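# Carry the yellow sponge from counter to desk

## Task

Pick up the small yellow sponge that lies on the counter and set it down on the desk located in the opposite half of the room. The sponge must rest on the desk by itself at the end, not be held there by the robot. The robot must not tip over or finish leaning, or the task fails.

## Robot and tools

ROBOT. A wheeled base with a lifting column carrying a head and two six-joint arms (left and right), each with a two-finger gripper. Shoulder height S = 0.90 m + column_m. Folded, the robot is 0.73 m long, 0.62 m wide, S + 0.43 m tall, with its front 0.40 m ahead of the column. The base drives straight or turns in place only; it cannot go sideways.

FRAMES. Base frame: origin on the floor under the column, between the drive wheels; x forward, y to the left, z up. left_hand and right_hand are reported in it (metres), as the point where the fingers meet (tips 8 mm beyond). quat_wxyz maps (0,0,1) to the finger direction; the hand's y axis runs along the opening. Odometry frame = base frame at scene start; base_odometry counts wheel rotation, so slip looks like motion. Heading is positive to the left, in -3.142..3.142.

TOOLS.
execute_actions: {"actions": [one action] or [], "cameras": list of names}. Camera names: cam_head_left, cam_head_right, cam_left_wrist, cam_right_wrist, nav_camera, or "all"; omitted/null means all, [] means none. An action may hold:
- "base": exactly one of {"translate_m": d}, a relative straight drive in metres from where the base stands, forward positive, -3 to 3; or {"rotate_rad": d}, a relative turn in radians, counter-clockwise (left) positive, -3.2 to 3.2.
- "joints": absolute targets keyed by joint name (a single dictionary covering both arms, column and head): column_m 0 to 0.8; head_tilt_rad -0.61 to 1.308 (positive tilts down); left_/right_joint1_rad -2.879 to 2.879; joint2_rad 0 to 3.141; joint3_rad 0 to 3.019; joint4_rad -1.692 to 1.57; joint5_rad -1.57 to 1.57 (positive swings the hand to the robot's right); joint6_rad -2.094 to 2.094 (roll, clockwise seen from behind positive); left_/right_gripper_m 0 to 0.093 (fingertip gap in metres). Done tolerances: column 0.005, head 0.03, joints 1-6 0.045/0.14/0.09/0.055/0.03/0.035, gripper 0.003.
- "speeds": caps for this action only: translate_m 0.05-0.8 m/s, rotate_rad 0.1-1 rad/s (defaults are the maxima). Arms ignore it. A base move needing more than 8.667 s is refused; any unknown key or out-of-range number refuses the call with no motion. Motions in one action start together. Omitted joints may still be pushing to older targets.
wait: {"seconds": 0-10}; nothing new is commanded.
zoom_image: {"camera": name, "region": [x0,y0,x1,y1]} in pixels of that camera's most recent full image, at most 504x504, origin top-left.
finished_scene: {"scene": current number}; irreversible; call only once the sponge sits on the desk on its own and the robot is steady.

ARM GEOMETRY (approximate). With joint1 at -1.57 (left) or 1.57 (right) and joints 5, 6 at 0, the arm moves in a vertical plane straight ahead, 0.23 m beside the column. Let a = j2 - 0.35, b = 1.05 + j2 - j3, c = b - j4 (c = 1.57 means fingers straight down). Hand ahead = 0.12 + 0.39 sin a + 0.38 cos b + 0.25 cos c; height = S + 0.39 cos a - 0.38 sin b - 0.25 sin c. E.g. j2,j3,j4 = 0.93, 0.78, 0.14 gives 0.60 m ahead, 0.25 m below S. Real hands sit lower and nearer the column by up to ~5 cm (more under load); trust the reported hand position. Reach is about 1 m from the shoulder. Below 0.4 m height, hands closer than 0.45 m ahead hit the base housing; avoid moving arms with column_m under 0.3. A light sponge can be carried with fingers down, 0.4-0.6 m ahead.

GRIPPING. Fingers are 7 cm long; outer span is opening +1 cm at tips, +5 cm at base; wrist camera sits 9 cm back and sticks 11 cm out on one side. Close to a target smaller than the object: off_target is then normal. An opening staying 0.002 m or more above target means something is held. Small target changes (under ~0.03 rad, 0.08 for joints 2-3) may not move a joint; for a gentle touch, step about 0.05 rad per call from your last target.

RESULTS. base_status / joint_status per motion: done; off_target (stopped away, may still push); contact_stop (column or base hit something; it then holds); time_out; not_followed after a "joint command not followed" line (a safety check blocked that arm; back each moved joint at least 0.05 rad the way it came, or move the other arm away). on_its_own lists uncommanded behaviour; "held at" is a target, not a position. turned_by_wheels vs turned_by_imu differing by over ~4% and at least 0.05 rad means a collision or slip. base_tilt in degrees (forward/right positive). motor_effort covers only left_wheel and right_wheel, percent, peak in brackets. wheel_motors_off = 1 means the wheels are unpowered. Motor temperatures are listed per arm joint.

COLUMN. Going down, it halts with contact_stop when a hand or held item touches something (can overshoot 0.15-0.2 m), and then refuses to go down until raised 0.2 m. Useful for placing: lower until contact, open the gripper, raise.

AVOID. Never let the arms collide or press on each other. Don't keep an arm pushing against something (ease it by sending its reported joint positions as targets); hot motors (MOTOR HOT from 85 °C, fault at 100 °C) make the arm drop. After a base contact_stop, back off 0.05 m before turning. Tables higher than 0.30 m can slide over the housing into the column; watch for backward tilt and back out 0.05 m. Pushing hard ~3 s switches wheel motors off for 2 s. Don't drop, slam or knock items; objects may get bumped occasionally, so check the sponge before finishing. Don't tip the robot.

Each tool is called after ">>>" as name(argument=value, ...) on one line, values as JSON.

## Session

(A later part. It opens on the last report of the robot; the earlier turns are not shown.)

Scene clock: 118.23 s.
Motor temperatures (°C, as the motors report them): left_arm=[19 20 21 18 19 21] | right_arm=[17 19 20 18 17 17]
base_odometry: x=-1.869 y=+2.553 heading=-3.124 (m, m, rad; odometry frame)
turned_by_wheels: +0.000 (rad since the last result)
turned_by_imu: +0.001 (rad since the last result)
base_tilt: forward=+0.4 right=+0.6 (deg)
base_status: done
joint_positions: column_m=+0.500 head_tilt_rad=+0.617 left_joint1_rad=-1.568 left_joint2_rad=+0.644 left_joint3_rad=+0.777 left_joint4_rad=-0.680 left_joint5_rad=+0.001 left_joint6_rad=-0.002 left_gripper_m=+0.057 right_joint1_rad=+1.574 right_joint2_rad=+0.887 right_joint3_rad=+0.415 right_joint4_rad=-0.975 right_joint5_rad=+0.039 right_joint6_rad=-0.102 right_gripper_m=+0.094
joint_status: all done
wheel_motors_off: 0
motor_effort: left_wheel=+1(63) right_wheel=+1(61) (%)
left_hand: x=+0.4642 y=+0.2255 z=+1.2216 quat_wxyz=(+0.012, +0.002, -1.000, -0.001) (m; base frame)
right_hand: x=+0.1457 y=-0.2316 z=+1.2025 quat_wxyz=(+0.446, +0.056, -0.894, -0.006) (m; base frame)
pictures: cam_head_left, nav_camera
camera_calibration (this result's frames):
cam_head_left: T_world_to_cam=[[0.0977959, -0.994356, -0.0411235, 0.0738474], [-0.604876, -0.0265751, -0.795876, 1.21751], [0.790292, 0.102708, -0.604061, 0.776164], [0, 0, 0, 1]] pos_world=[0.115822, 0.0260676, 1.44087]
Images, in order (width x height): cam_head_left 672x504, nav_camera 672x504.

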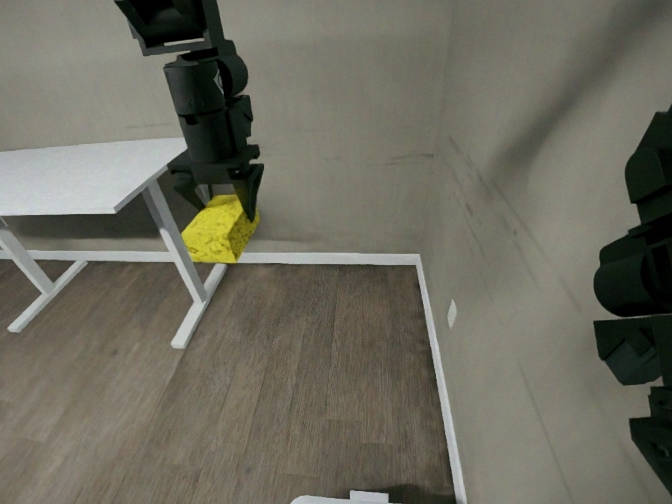

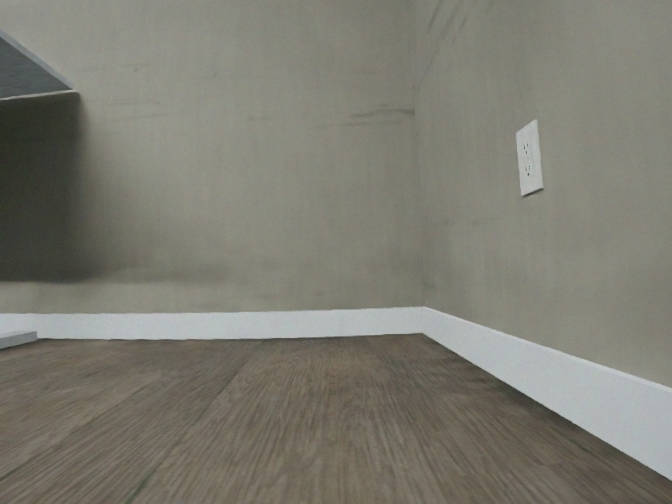

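>>> execute_actions(actions=[{"base":{"rotate_rad":0.22}}], cameras=[])

>>> execute_actions(actions=[{"base":{"translate_m":0.35}}], cameras=[])

>>> execute_actions(actions=[{"base":{"rotate_rad":0.3}}], cameras=[])

>>> execute_actions(actions=[{"base":{"translate_m":0.2}}], cameras=[])

>>> execute_actions(actions=[{"base":{"rotate_rad":1.04},"speeds":{"rotate_rad":0.7}}], cameras=["cam_head_left","nav_camera"])

Scene clock: 133.80 s.
Motor temperatures (°C, as the motors report them): left_arm=[19 20 21 18 19 21] | right_arm=[17 19 20 18 17 17]
base_odometry: x=-1.869 y=+2.553 heading=-2.905 (m, m, rad; odometry frame)
turned_by_wheels: +0.219 (rad since the last result)
turned_by_imu: +0.221 (rad since the last result)
base_tilt: forward=+0.4 right=+0.6 (deg)
base_status: done
joint_positions: column_m=+0.500 head_tilt_rad=+0.617 left_joint1_rad=-1.568 left_joint2_rad=+0.644 left_joint3_rad=+0.777 left_joint4_rad=-0.680 left_joint5_rad=+0.001 left_joint6_rad=-0.002 left_gripper_m=+0.057 right_joint1_rad=+1.574 right_joint2_rad=+0.887 right_joint3_rad=+0.415 right_joint4_rad=-0.975 right_joint5_rad=+0.039 right_joint6_rad=-0.102 right_gripper_m=+0.094
joint_status: not commanded
wheel_motors_off: 0
motor_effort: left_wheel=+0(52) right_wheel=+0(43) (%)
left_hand: x=+0.4642 y=+0.2255 z=+1.2216 quat_wxyz=(+0.012, +0.002, -1.000, -0.001) (m; base frame)
right_hand: x=+0.1457 y=-0.2316 z=+1.2025 quat_wxyz=(+0.446, +0.056, -0.894, -0.006) (m; base frame)
pictures: none
No camera images: the call's "cameras" was empty. Leave "cameras" out to get every camera's image.

Scene clock: 136.13 s.
Motor temperatures (°C, as the motors report them): left_arm=[19 20 21 18 19 21] | right_arm=[17 19 20 18 17 17]
base_odometry: x=-2.209 y=+2.471 heading=-2.905 (m, m, rad; odometry frame)
turned_by_wheels: +0.001 (rad since the last result)
turned_by_imu: +0.001 (rad since the last result)
base_tilt: forward=+0.4 right=+0.7 (deg)
base_status: done
joint_positions: column_m=+0.500 head_tilt_rad=+0.617 left_joint1_rad=-1.568 left_joint2_rad=+0.646 left_joint3_rad=+0.780 left_joint4_rad=-0.679 left_joint5_rad=+0.001 left_joint6_rad=-0.002 left_gripper_m=+0.057 right_joint1_rad=+1.574 right_joint2_rad=+0.887 right_joint3_rad=+0.417 right_joint4_rad=-0.975 right_joint5_rad=+0.039 right_joint6_rad=-0.102 right_gripper_m=+0.094
joint_status: not commanded
wheel_motors_off: 0
motor_effort: left_wheel=+1(50) right_wheel=-1(58) (%)
left_hand: x=+0.4661 y=+0.2256 z=+1.2216 quat_wxyz=(+0.010, +0.002, -1.000, -0.001) (m; base frame)
right_hand: x=+0.1467 y=-0.2316 z=+1.2022 quat_wxyz=(+0.445, +0.056, -0.894, -0.006) (m; base frame)
pictures: none
No camera images: the call's "cameras" was empty. Leave "cameras" out to get every camera's image.

Scene clock: 137.70 s.
Motor temperatures (°C, as the motors report them): left_arm=[19 20 21 18 19 21] | right_arm=[17 19 20 18 17 17]
base_odometry: x=-2.210 y=+2.471 heading=-2.606 (m, m, rad; odometry frame)
turned_by_wheels: +0.299 (rad since the last result)
turned_by_imu: +0.299 (rad since the last result)
base_tilt: forward=+0.4 right=+0.6 (deg)
base_status: done
joint_positions: column_m=+0.500 head_tilt_rad=+0.617 left_joint1_rad=-1.568 left_joint2_rad=+0.646 left_joint3_rad=+0.780 left_joint4_rad=-0.679 left_joint5_rad=+0.001 left_joint6_rad=-0.002 left_gripper_m=+0.057 right_joint1_rad=+1.574 right_joint2_rad=+0.887 right_joint3_rad=+0.417 right_joint4_rad=-0.975 right_joint5_rad=+0.039 right_joint6_rad=-0.102 right_gripper_m=+0.094
joint_status: not commanded
wheel_motors_off: 0
motor_effort: left_wheel=-2(54) right_wheel=+1(60) (%)
left_hand: x=+0.4661 y=+0.2256 z=+1.2216 quat_wxyz=(+0.010, +0.002, -1.000, -0.001) (m; base frame)
right_hand: x=+0.1467 y=-0.2316 z=+1.2022 quat_wxyz=(+0.445, +0.056, -0.894, -0.006) (m; base frame)
pictures: none
No camera images: the call's "cameras" was empty. Leave "cameras" out to get every camera's image.

Scene clock: 139.57 s.
Motor temperatures (°C, as the motors report them): left_arm=[19 20 21 18 19 21] | right_arm=[17 19 20 18 17 17]
base_odometry: x=-2.382 y=+2.369 heading=-2.605 (m, m, rad; odometry frame)
turned_by_wheels: +0.001 (rad since the last result)
turned_by_imu: +0.001 (rad since the last result)
base_tilt: forward=+0.4 right=+0.6 (deg)
base_status: done
joint_positions: column_m=+0.500 head_tilt_rad=+0.617 left_joint1_rad=-1.568 left_joint2_rad=+0.648 left_joint3_rad=+0.783 left_joint4_rad=-0.678 left_joint5_rad=+0.001 left_joint6_rad=-0.002 left_gripper_m=+0.057 right_joint1_rad=+1.574 right_joint2_rad=+0.887 right_joint3_rad=+0.416 right_joint4_rad=-0.975 right_joint5_rad=+0.039 right_joint6_rad=-0.102 right_gripper_m=+0.094
joint_status: not commanded
wheel_motors_off: 0
motor_effort: left_wheel=+1(50) right_wheel=-1(62) (%)
left_hand: x=+0.4675 y=+0.2256 z=+1.2216 quat_wxyz=(+0.010, +0.002, -1.000, -0.001) (m; base frame)
right_hand: x=+0.1463 y=-0.2316 z=+1.2023 quat_wxyz=(+0.445, +0.056, -0.894, -0.006) (m; base frame)
pictures: none
No camera images: the call's "cameras" was empty. Leave "cameras" out to get every camera's image.

Scene clock: 142.30 s.
Motor temperatures (°C, as the motors report them): left_arm=[19 20 21 18 19 21] | right_arm=[17 19 20 18 17 17]
base_odometry: x=-2.382 y=+2.369 heading=-1.566 (m, m, rad; odometry frame)
turned_by_wheels: +1.039 (rad since the last result)
turned_by_imu: +1.046 (rad since the last result)
base_tilt: forward=+0.4 right=+0.6 (deg)
base_status: done
joint_positions: column_m=+0.500 head_tilt_rad=+0.617 left_joint1_rad=-1.568 left_joint2_rad=+0.648 left_joint3_rad=+0.783 left_joint4_rad=-0.678 left_joint5_rad=+0.001 left_joint6_rad=-0.002 left_gripper_m=+0.057 right_joint1_rad=+1.574 right_joint2_rad=+0.887 right_joint3_rad=+0.416 right_joint4_rad=-0.975 right_joint5_rad=+0.039 right_joint6_rad=-0.102 right_gripper_m=+0.094
joint_status: not commanded
wheel_motors_off: 0
motor_effort: left_wheel=-3(53) right_wheel=+5(59) (%)
left_hand: x=+0.4675 y=+0.2256 z=+1.2216 quat_wxyz=(+0.010, +0.002, -1.000, -0.001) (m; base frame)
right_hand: x=+0.1463 y=-0.2316 z=+1.2023 quat_wxyz=(+0.445, +0.056, -0.894, -0.006) (m; base frame)
pictures: cam_head_left, nav_camera
camera_calibration (this result's frames):
cam_head_left: T_world_to_cam=[[0.0978098, -0.994356, -0.0410905, 0.0737976], [-0.604607, -0.0265751, -0.796081, 1.2178], [0.790496, 0.102708, -0.603794, 0.775757], [0, 0, 0, 1]] pos_world=[0.115837, 0.0260676, 1.44089]
Images, in order (width x height): cam_head_left 672x504, nav_camera 672x504.

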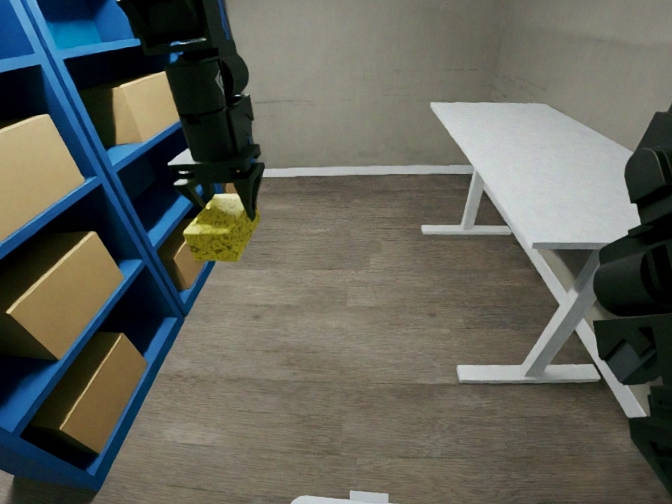

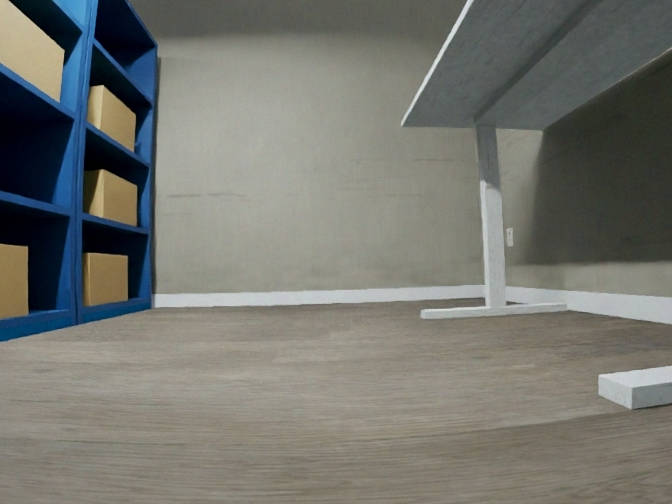

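>>> execute_actions(actions=[{"base":{"translate_m":1.6}}], cameras=[])

>>> execute_actions(actions=[{"base":{"rotate_rad":-1.56},"speeds":{"rotate_rad":0.7},"joints":{"head_tilt_rad":0.8}}], cameras=["cam_head_left","nav_camera"])

Scene clock: 155.10 s.
Motor temperatures (°C, as the motors report them): left_arm=[19 20 21 18 19 21] | right_arm=[17 19 20 18 17 17]
base_odometry: x=-2.374 y=+0.769 heading=-1.566 (m, m, rad; odometry frame)
turned_by_wheels: +0.000 (rad since the last result)
turned_by_imu: +0.002 (rad since the last result)
base_tilt: forward=+0.4 right=+0.6 (deg)
base_status: done
joint_positions: column_m=+0.500 head_tilt_rad=+0.617 left_joint1_rad=-1.568 left_joint2_rad=+0.648 left_joint3_rad=+0.784 left_joint4_rad=-0.678 left_joint5_rad=+0.001 left_joint6_rad=-0.002 left_gripper_m=+0.057 right_joint1_rad=+1.574 right_joint2_rad=+0.887 right_joint3_rad=+0.415 right_joint4_rad=-0.975 right_joint5_rad=+0.039 right_joint6_rad=-0.102 right_gripper_m=+0.094
joint_status: not commanded
wheel_motors_off: 0
motor_effort: left_wheel=+0(49) right_wheel=+0(69) (%)
left_hand: x=+0.4677 y=+0.2256 z=+1.2217 quat_wxyz=(+0.009, +0.002, -1.000, -0.001) (m; base frame)
right_hand: x=+0.1459 y=-0.2316 z=+1.2024 quat_wxyz=(+0.445, +0.056, -0.894, -0.006) (m; base frame)
pictures: none
No camera images: the call's "cameras" was empty. Leave "cameras" out to get every camera's image.

Scene clock: 158.50 s.
Motor temperatures (°C, as the motors report them): left_arm=[19 20 21 18 19 21] | right_arm=[17 19 20 18 17 17]
base_odometry: x=-2.374 y=+0.769 heading=-3.125 (m, m, rad; odometry frame)
turned_by_wheels: -1.559 (rad since the last result)
turned_by_imu: -1.572 (rad since the last result)
base_tilt: forward=+0.4 right=+0.6 (deg)
base_status: done
joint_positions: column_m=+0.500 head_tilt_rad=+0.802 left_joint1_rad=-1.568 left_joint2_rad=+0.648 left_joint3_rad=+0.784 left_joint4_rad=-0.678 left_joint5_rad=+0.001 left_joint6_rad=-0.002 left_gripper_m=+0.057 right_joint1_rad=+1.574 right_joint2_rad=+0.887 right_joint3_rad=+0.415 right_joint4_rad=-0.975 right_joint5_rad=+0.039 right_joint6_rad=-0.102 right_gripper_m=+0.094
joint_status: all done
wheel_motors_off: 0
motor_effort: left_wheel=+4(36) right_wheel=-4(66) (%)
left_hand: x=+0.4677 y=+0.2256 z=+1.2217 quat_wxyz=(+0.009, +0.002, -1.000, -0.001) (m; base frame)
right_hand: x=+0.1459 y=-0.2316 z=+1.2024 quat_wxyz=(+0.445, +0.056, -0.894, -0.006) (m; base frame)
pictures: cam_head_left, nav_camera
camera_calibration (this result's frames):
cam_head_left: T_world_to_cam=[[0.0885804, -0.994356, -0.058384, 0.0999559], [-0.740748, -0.0265751, -0.671258, 1.03912], [0.665918, 0.102708, -0.738921, 0.982776], [0, 0, 0, 1]] pos_world=[0.106427, 0.0260676, 1.42955]
Images, in order (width x height): cam_head_left 672x504, nav_camera 672x504.

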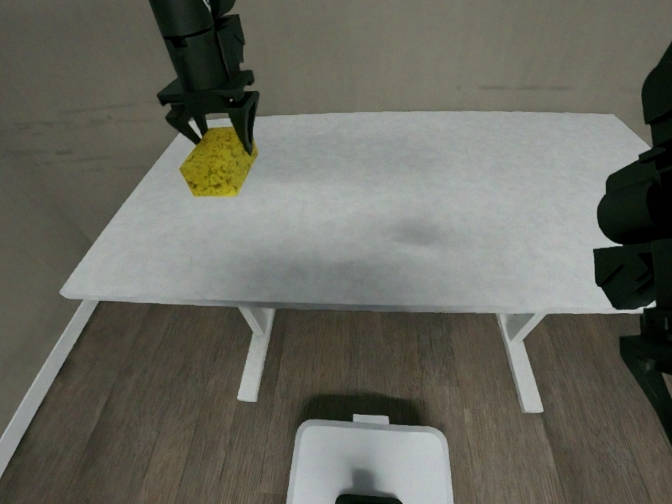

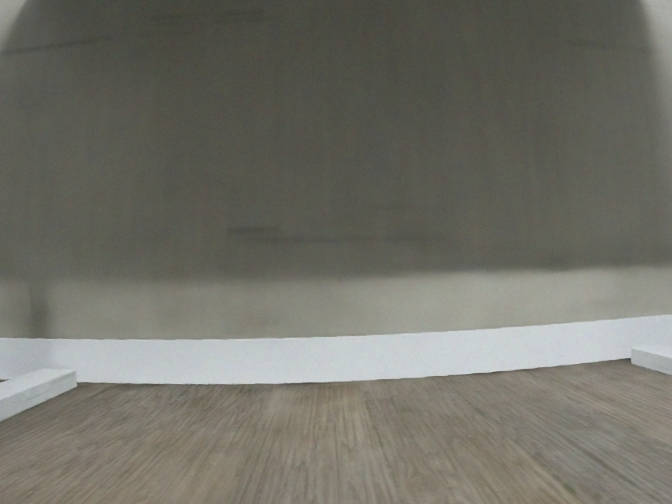

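>>> execute_actions(actions=[{"joints":{"left_joint2_rad":1.12,"left_joint3_rad":1.74,"left_joint4_rad":-1.14,"column_m":0.3}}], cameras=["cam_head_left"])

>>> execute_actions(actions=[{"joints":{"column_m":0.17}}], cameras=["cam_head_left"])

Scene clock: 171.00 s.
Motor temperatures (°C, as the motors report them): left_arm=[19 20 22 18 19 21] | right_arm=[17 19 20 18 17 17]
base_odometry: x=-2.374 y=+0.769 heading=-3.125 (m, m, rad; odometry frame)
turned_by_wheels: +0.000 (rad since the last result)
turned_by_imu: +0.001 (rad since the last result)
base_tilt: forward=+0.4 right=+0.6 (deg)
base_status: not commanded
joint_positions: column_m=+0.300 head_tilt_rad=+0.802 left_joint1_rad=-1.568 left_joint2_rad=+1.111 left_joint3_rad=+1.718 left_joint4_rad=-1.127 left_joint5_rad=+0.001 left_joint6_rad=-0.002 left_gripper_m=+0.057 right_joint1_rad=+1.574 right_joint2_rad=+0.887 right_joint3_rad=+0.415 right_joint4_rad=-0.975 right_joint5_rad=+0.039 right_joint6_rad=-0.102 right_gripper_m=+0.094
joint_status: all done
wheel_motors_off: 0
motor_effort: left_wheel=+9(8) right_wheel=-9(9) (%)
left_hand: x=+0.7368 y=+0.2258 z=+1.0711 quat_wxyz=(-0.002, +0.002, -1.000, -0.001) (m; base frame)
right_hand: x=+0.1459 y=-0.2316 z=+1.0025 quat_wxyz=(+0.445, +0.056, -0.894, -0.006) (m; base frame)
pictures: cam_head_left
camera_calibration (this result's frames):
cam_head_left: T_world_to_cam=[[0.088562, -0.994356, -0.0584119, 0.0883208], [-0.74096, -0.0265751, -0.671024, 0.904637], [0.665684, 0.102708, -0.739132, 0.835334], [0, 0, 0, 1]] pos_world=[0.106409, 0.0260676, 1.22961]
Images, in order (width x height): cam_head_left 672x504.

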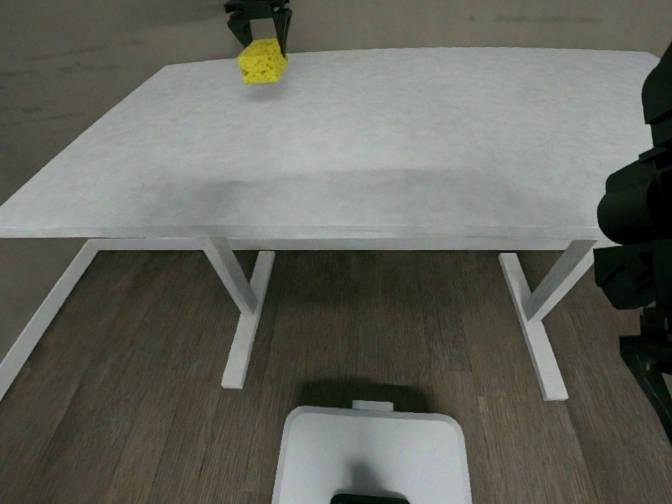

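Scene clock: 173.27 s.
Motor temperatures (°C, as the motors report them): left_arm=[19 20 22 18 19 21] | right_arm=[17 19 20 18 17 17]
base_odometry: x=-2.374 y=+0.769 heading=-3.125 (m, m, rad; odometry frame)
turned_by_wheels: +0.000 (rad since the last result)
turned_by_imu: +0.000 (rad since the last result)
base_tilt: forward=+0.4 right=+0.6 (deg)
base_status: not commanded
joint_positions: column_m=+0.170 head_tilt_rad=+0.802 left_joint1_rad=-1.568 left_joint2_rad=+1.051 left_joint3_rad=+1.726 left_joint4_rad=-1.154 left_joint5_rad=-0.001 left_joint6_rad=-0.002 left_gripper_m=+0.057 right_joint1_rad=+1.574 right_joint2_rad=+0.887 right_joint3_rad=+0.415 right_joint4_rad=-0.975 right_joint5_rad=+0.039 right_joint6_rad=-0.102 right_gripper_m=+0.094
joint_status: all done
wheel_motors_off: 0
motor_effort: left_wheel=+9(10) right_wheel=-9(10) (%)
left_hand: x=+0.7399 y=+0.2261 z=+0.9809 quat_wxyz=(-0.022, +0.002, -1.000, -0.002) (m; base frame)
right_hand: x=+0.1459 y=-0.2316 z=+0.8725 quat_wxyz=(+0.445, +0.056, -0.894, -0.006) (m; base frame)
pictures: cam_head_left
camera_calibration (this result's frames):
cam_head_left: T_world_to_cam=[[0.0885594, -0.994356, -0.0584159, 0.0807333], [-0.74099, -0.0265751, -0.67099, 0.817382], [0.665651, 0.102708, -0.739162, 0.7393], [0, 0, 0, 1]] pos_world=[0.106406, 0.0260676, 1.09963]
Images, in order (width x height): cam_head_left 672x504.

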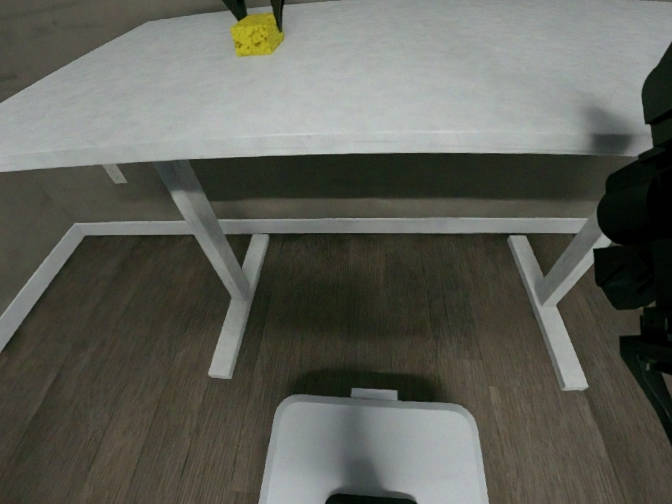

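Pressed on the desk. Release.

>>> execute_actions(actions=[{"joints":{"left_gripper_m":0.09}}], cameras=[])

>>> execute_actions(actions=[{"joints":{"column_m":0.4}}], cameras=["cam_head_left","cam_left_wrist"])

Scene clock: 178.83 s.
Motor temperatures (°C, as the motors report them): left_arm=[19 20 22 18 19 21] | right_arm=[17 19 20 18 17 17]
base_odometry: x=-2.374 y=+0.769 heading=-3.125 (m, m, rad; odometry frame)
turned_by_wheels: +0.000 (rad since the last result)
turned_by_imu: +0.001 (rad since the last result)
base_tilt: forward=+0.3 right=+0.6 (deg)
base_status: not commanded
joint_positions: column_m=+0.170 head_tilt_rad=+0.802 left_joint1_rad=-1.567 left_joint2_rad=+1.075 left_joint3_rad=+1.730 left_joint4_rad=-1.149 left_joint5_rad=+0.001 left_joint6_rad=-0.002 left_gripper_m=+0.090 right_joint1_rad=+1.574 right_joint2_rad=+0.887 right_joint3_rad=+0.415 right_joint4_rad=-0.975 right_joint5_rad=+0.039 right_joint6_rad=-0.102 right_gripper_m=+0.094
joint_status: all done
wheel_motors_off: 0
motor_effort: left_wheel=+11(9) right_wheel=-13(13) (%)
left_hand: x=+0.7406 y=+0.2260 z=+0.9676 quat_wxyz=(-0.015, +0.002, -1.000, -0.001) (m; base frame)
right_hand: x=+0.1459 y=-0.2316 z=+0.8725 quat_wxyz=(+0.445, +0.056, -0.894, -0.006) (m; base frame)
pictures: none
No camera images: the call's "cameras" was empty. Leave "cameras" out to get every camera's image.

Scene clock: 182.40 s.
Motor temperatures (°C, as the motors report them): left_arm=[19 21 22 18 19 21] | right_arm=[17 19 20 18 17 17]
base_odometry: x=-2.374 y=+0.769 heading=-3.125 (m, m, rad; odometry frame)
turned_by_wheels: +0.000 (rad since the last result)
turned_by_imu: +0.001 (rad since the last result)
base_tilt: forward=+0.4 right=+0.6 (deg)
base_status: not commanded
joint_positions: column_m=+0.400 head_tilt_rad=+0.802 left_joint1_rad=-1.567 left_joint2_rad=+1.106 left_joint3_rad=+1.730 left_joint4_rad=-1.149 left_joint5_rad=+0.001 left_joint6_rad=-0.002 left_gripper_m=+0.090 right_joint1_rad=+1.574 right_joint2_rad=+0.887 right_joint3_rad=+0.415 right_joint4_rad=-0.975 right_joint5_rad=+0.039 right_joint6_rad=-0.102 right_gripper_m=+0.094
joint_status: all done
wheel_motors_off: 0
motor_effort: left_wheel=+10(11) right_wheel=-12(12) (%)
left_hand: x=+0.7370 y=+0.2260 z=+1.1782 quat_wxyz=(+0.001, +0.002, -1.000, -0.001) (m; base frame)
right_hand: x=+0.1459 y=-0.2316 z=+1.1024 quat_wxyz=(+0.445, +0.056, -0.894, -0.006) (m; base frame)
pictures: cam_head_left, cam_left_wrist
camera_calibration (this result's frames):
cam_head_left: T_world_to_cam=[[0.0885543, -0.994356, -0.0584236, 0.0941731], [-0.741048, -0.0265751, -0.670926, 0.971546], [0.665587, 0.102708, -0.739219, 0.909305], [0, 0, 0, 1]] pos_world=[0.106402, 0.0260676, 1.32951]
cam_left_wrist: T_world_to_cam=[[0.00801174, -0.999949, -0.00612542, 0.227187], [-0.803319, -0.010084, 0.595463, -0.103072], [-0.595495, 0.000149971, -0.803359, 1.50992], [0, 0, 0, 1]] pos_world=[0.814528, 0.225909, 1.27577]
Images, in order (width x height): cam_head_left 672x504, cam_left_wrist 672x504.

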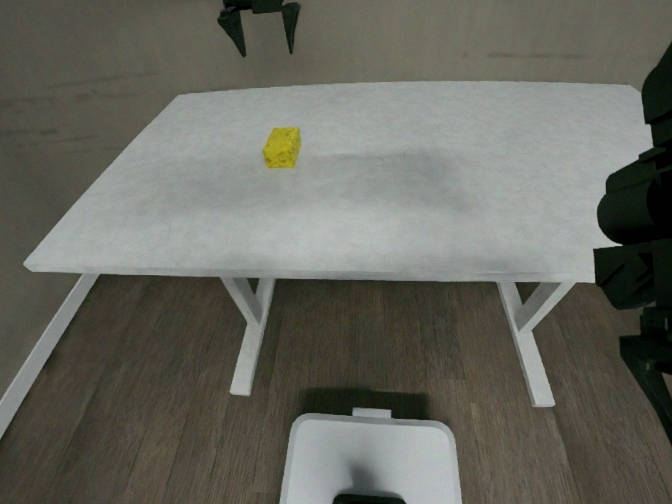

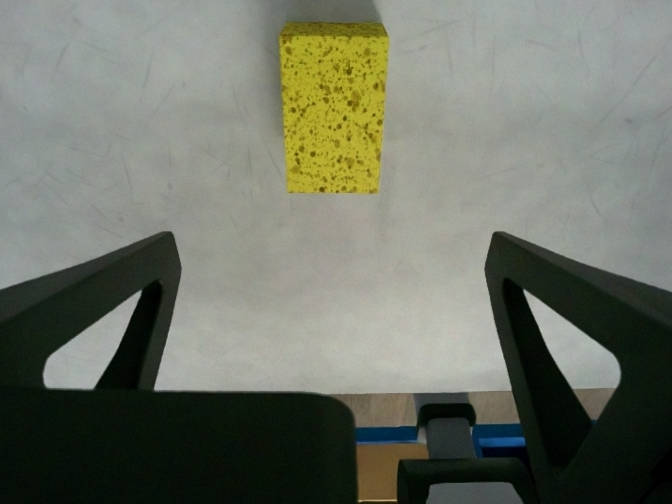

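>>> finished_scene(scene=2)

The scene is finished: the task was done.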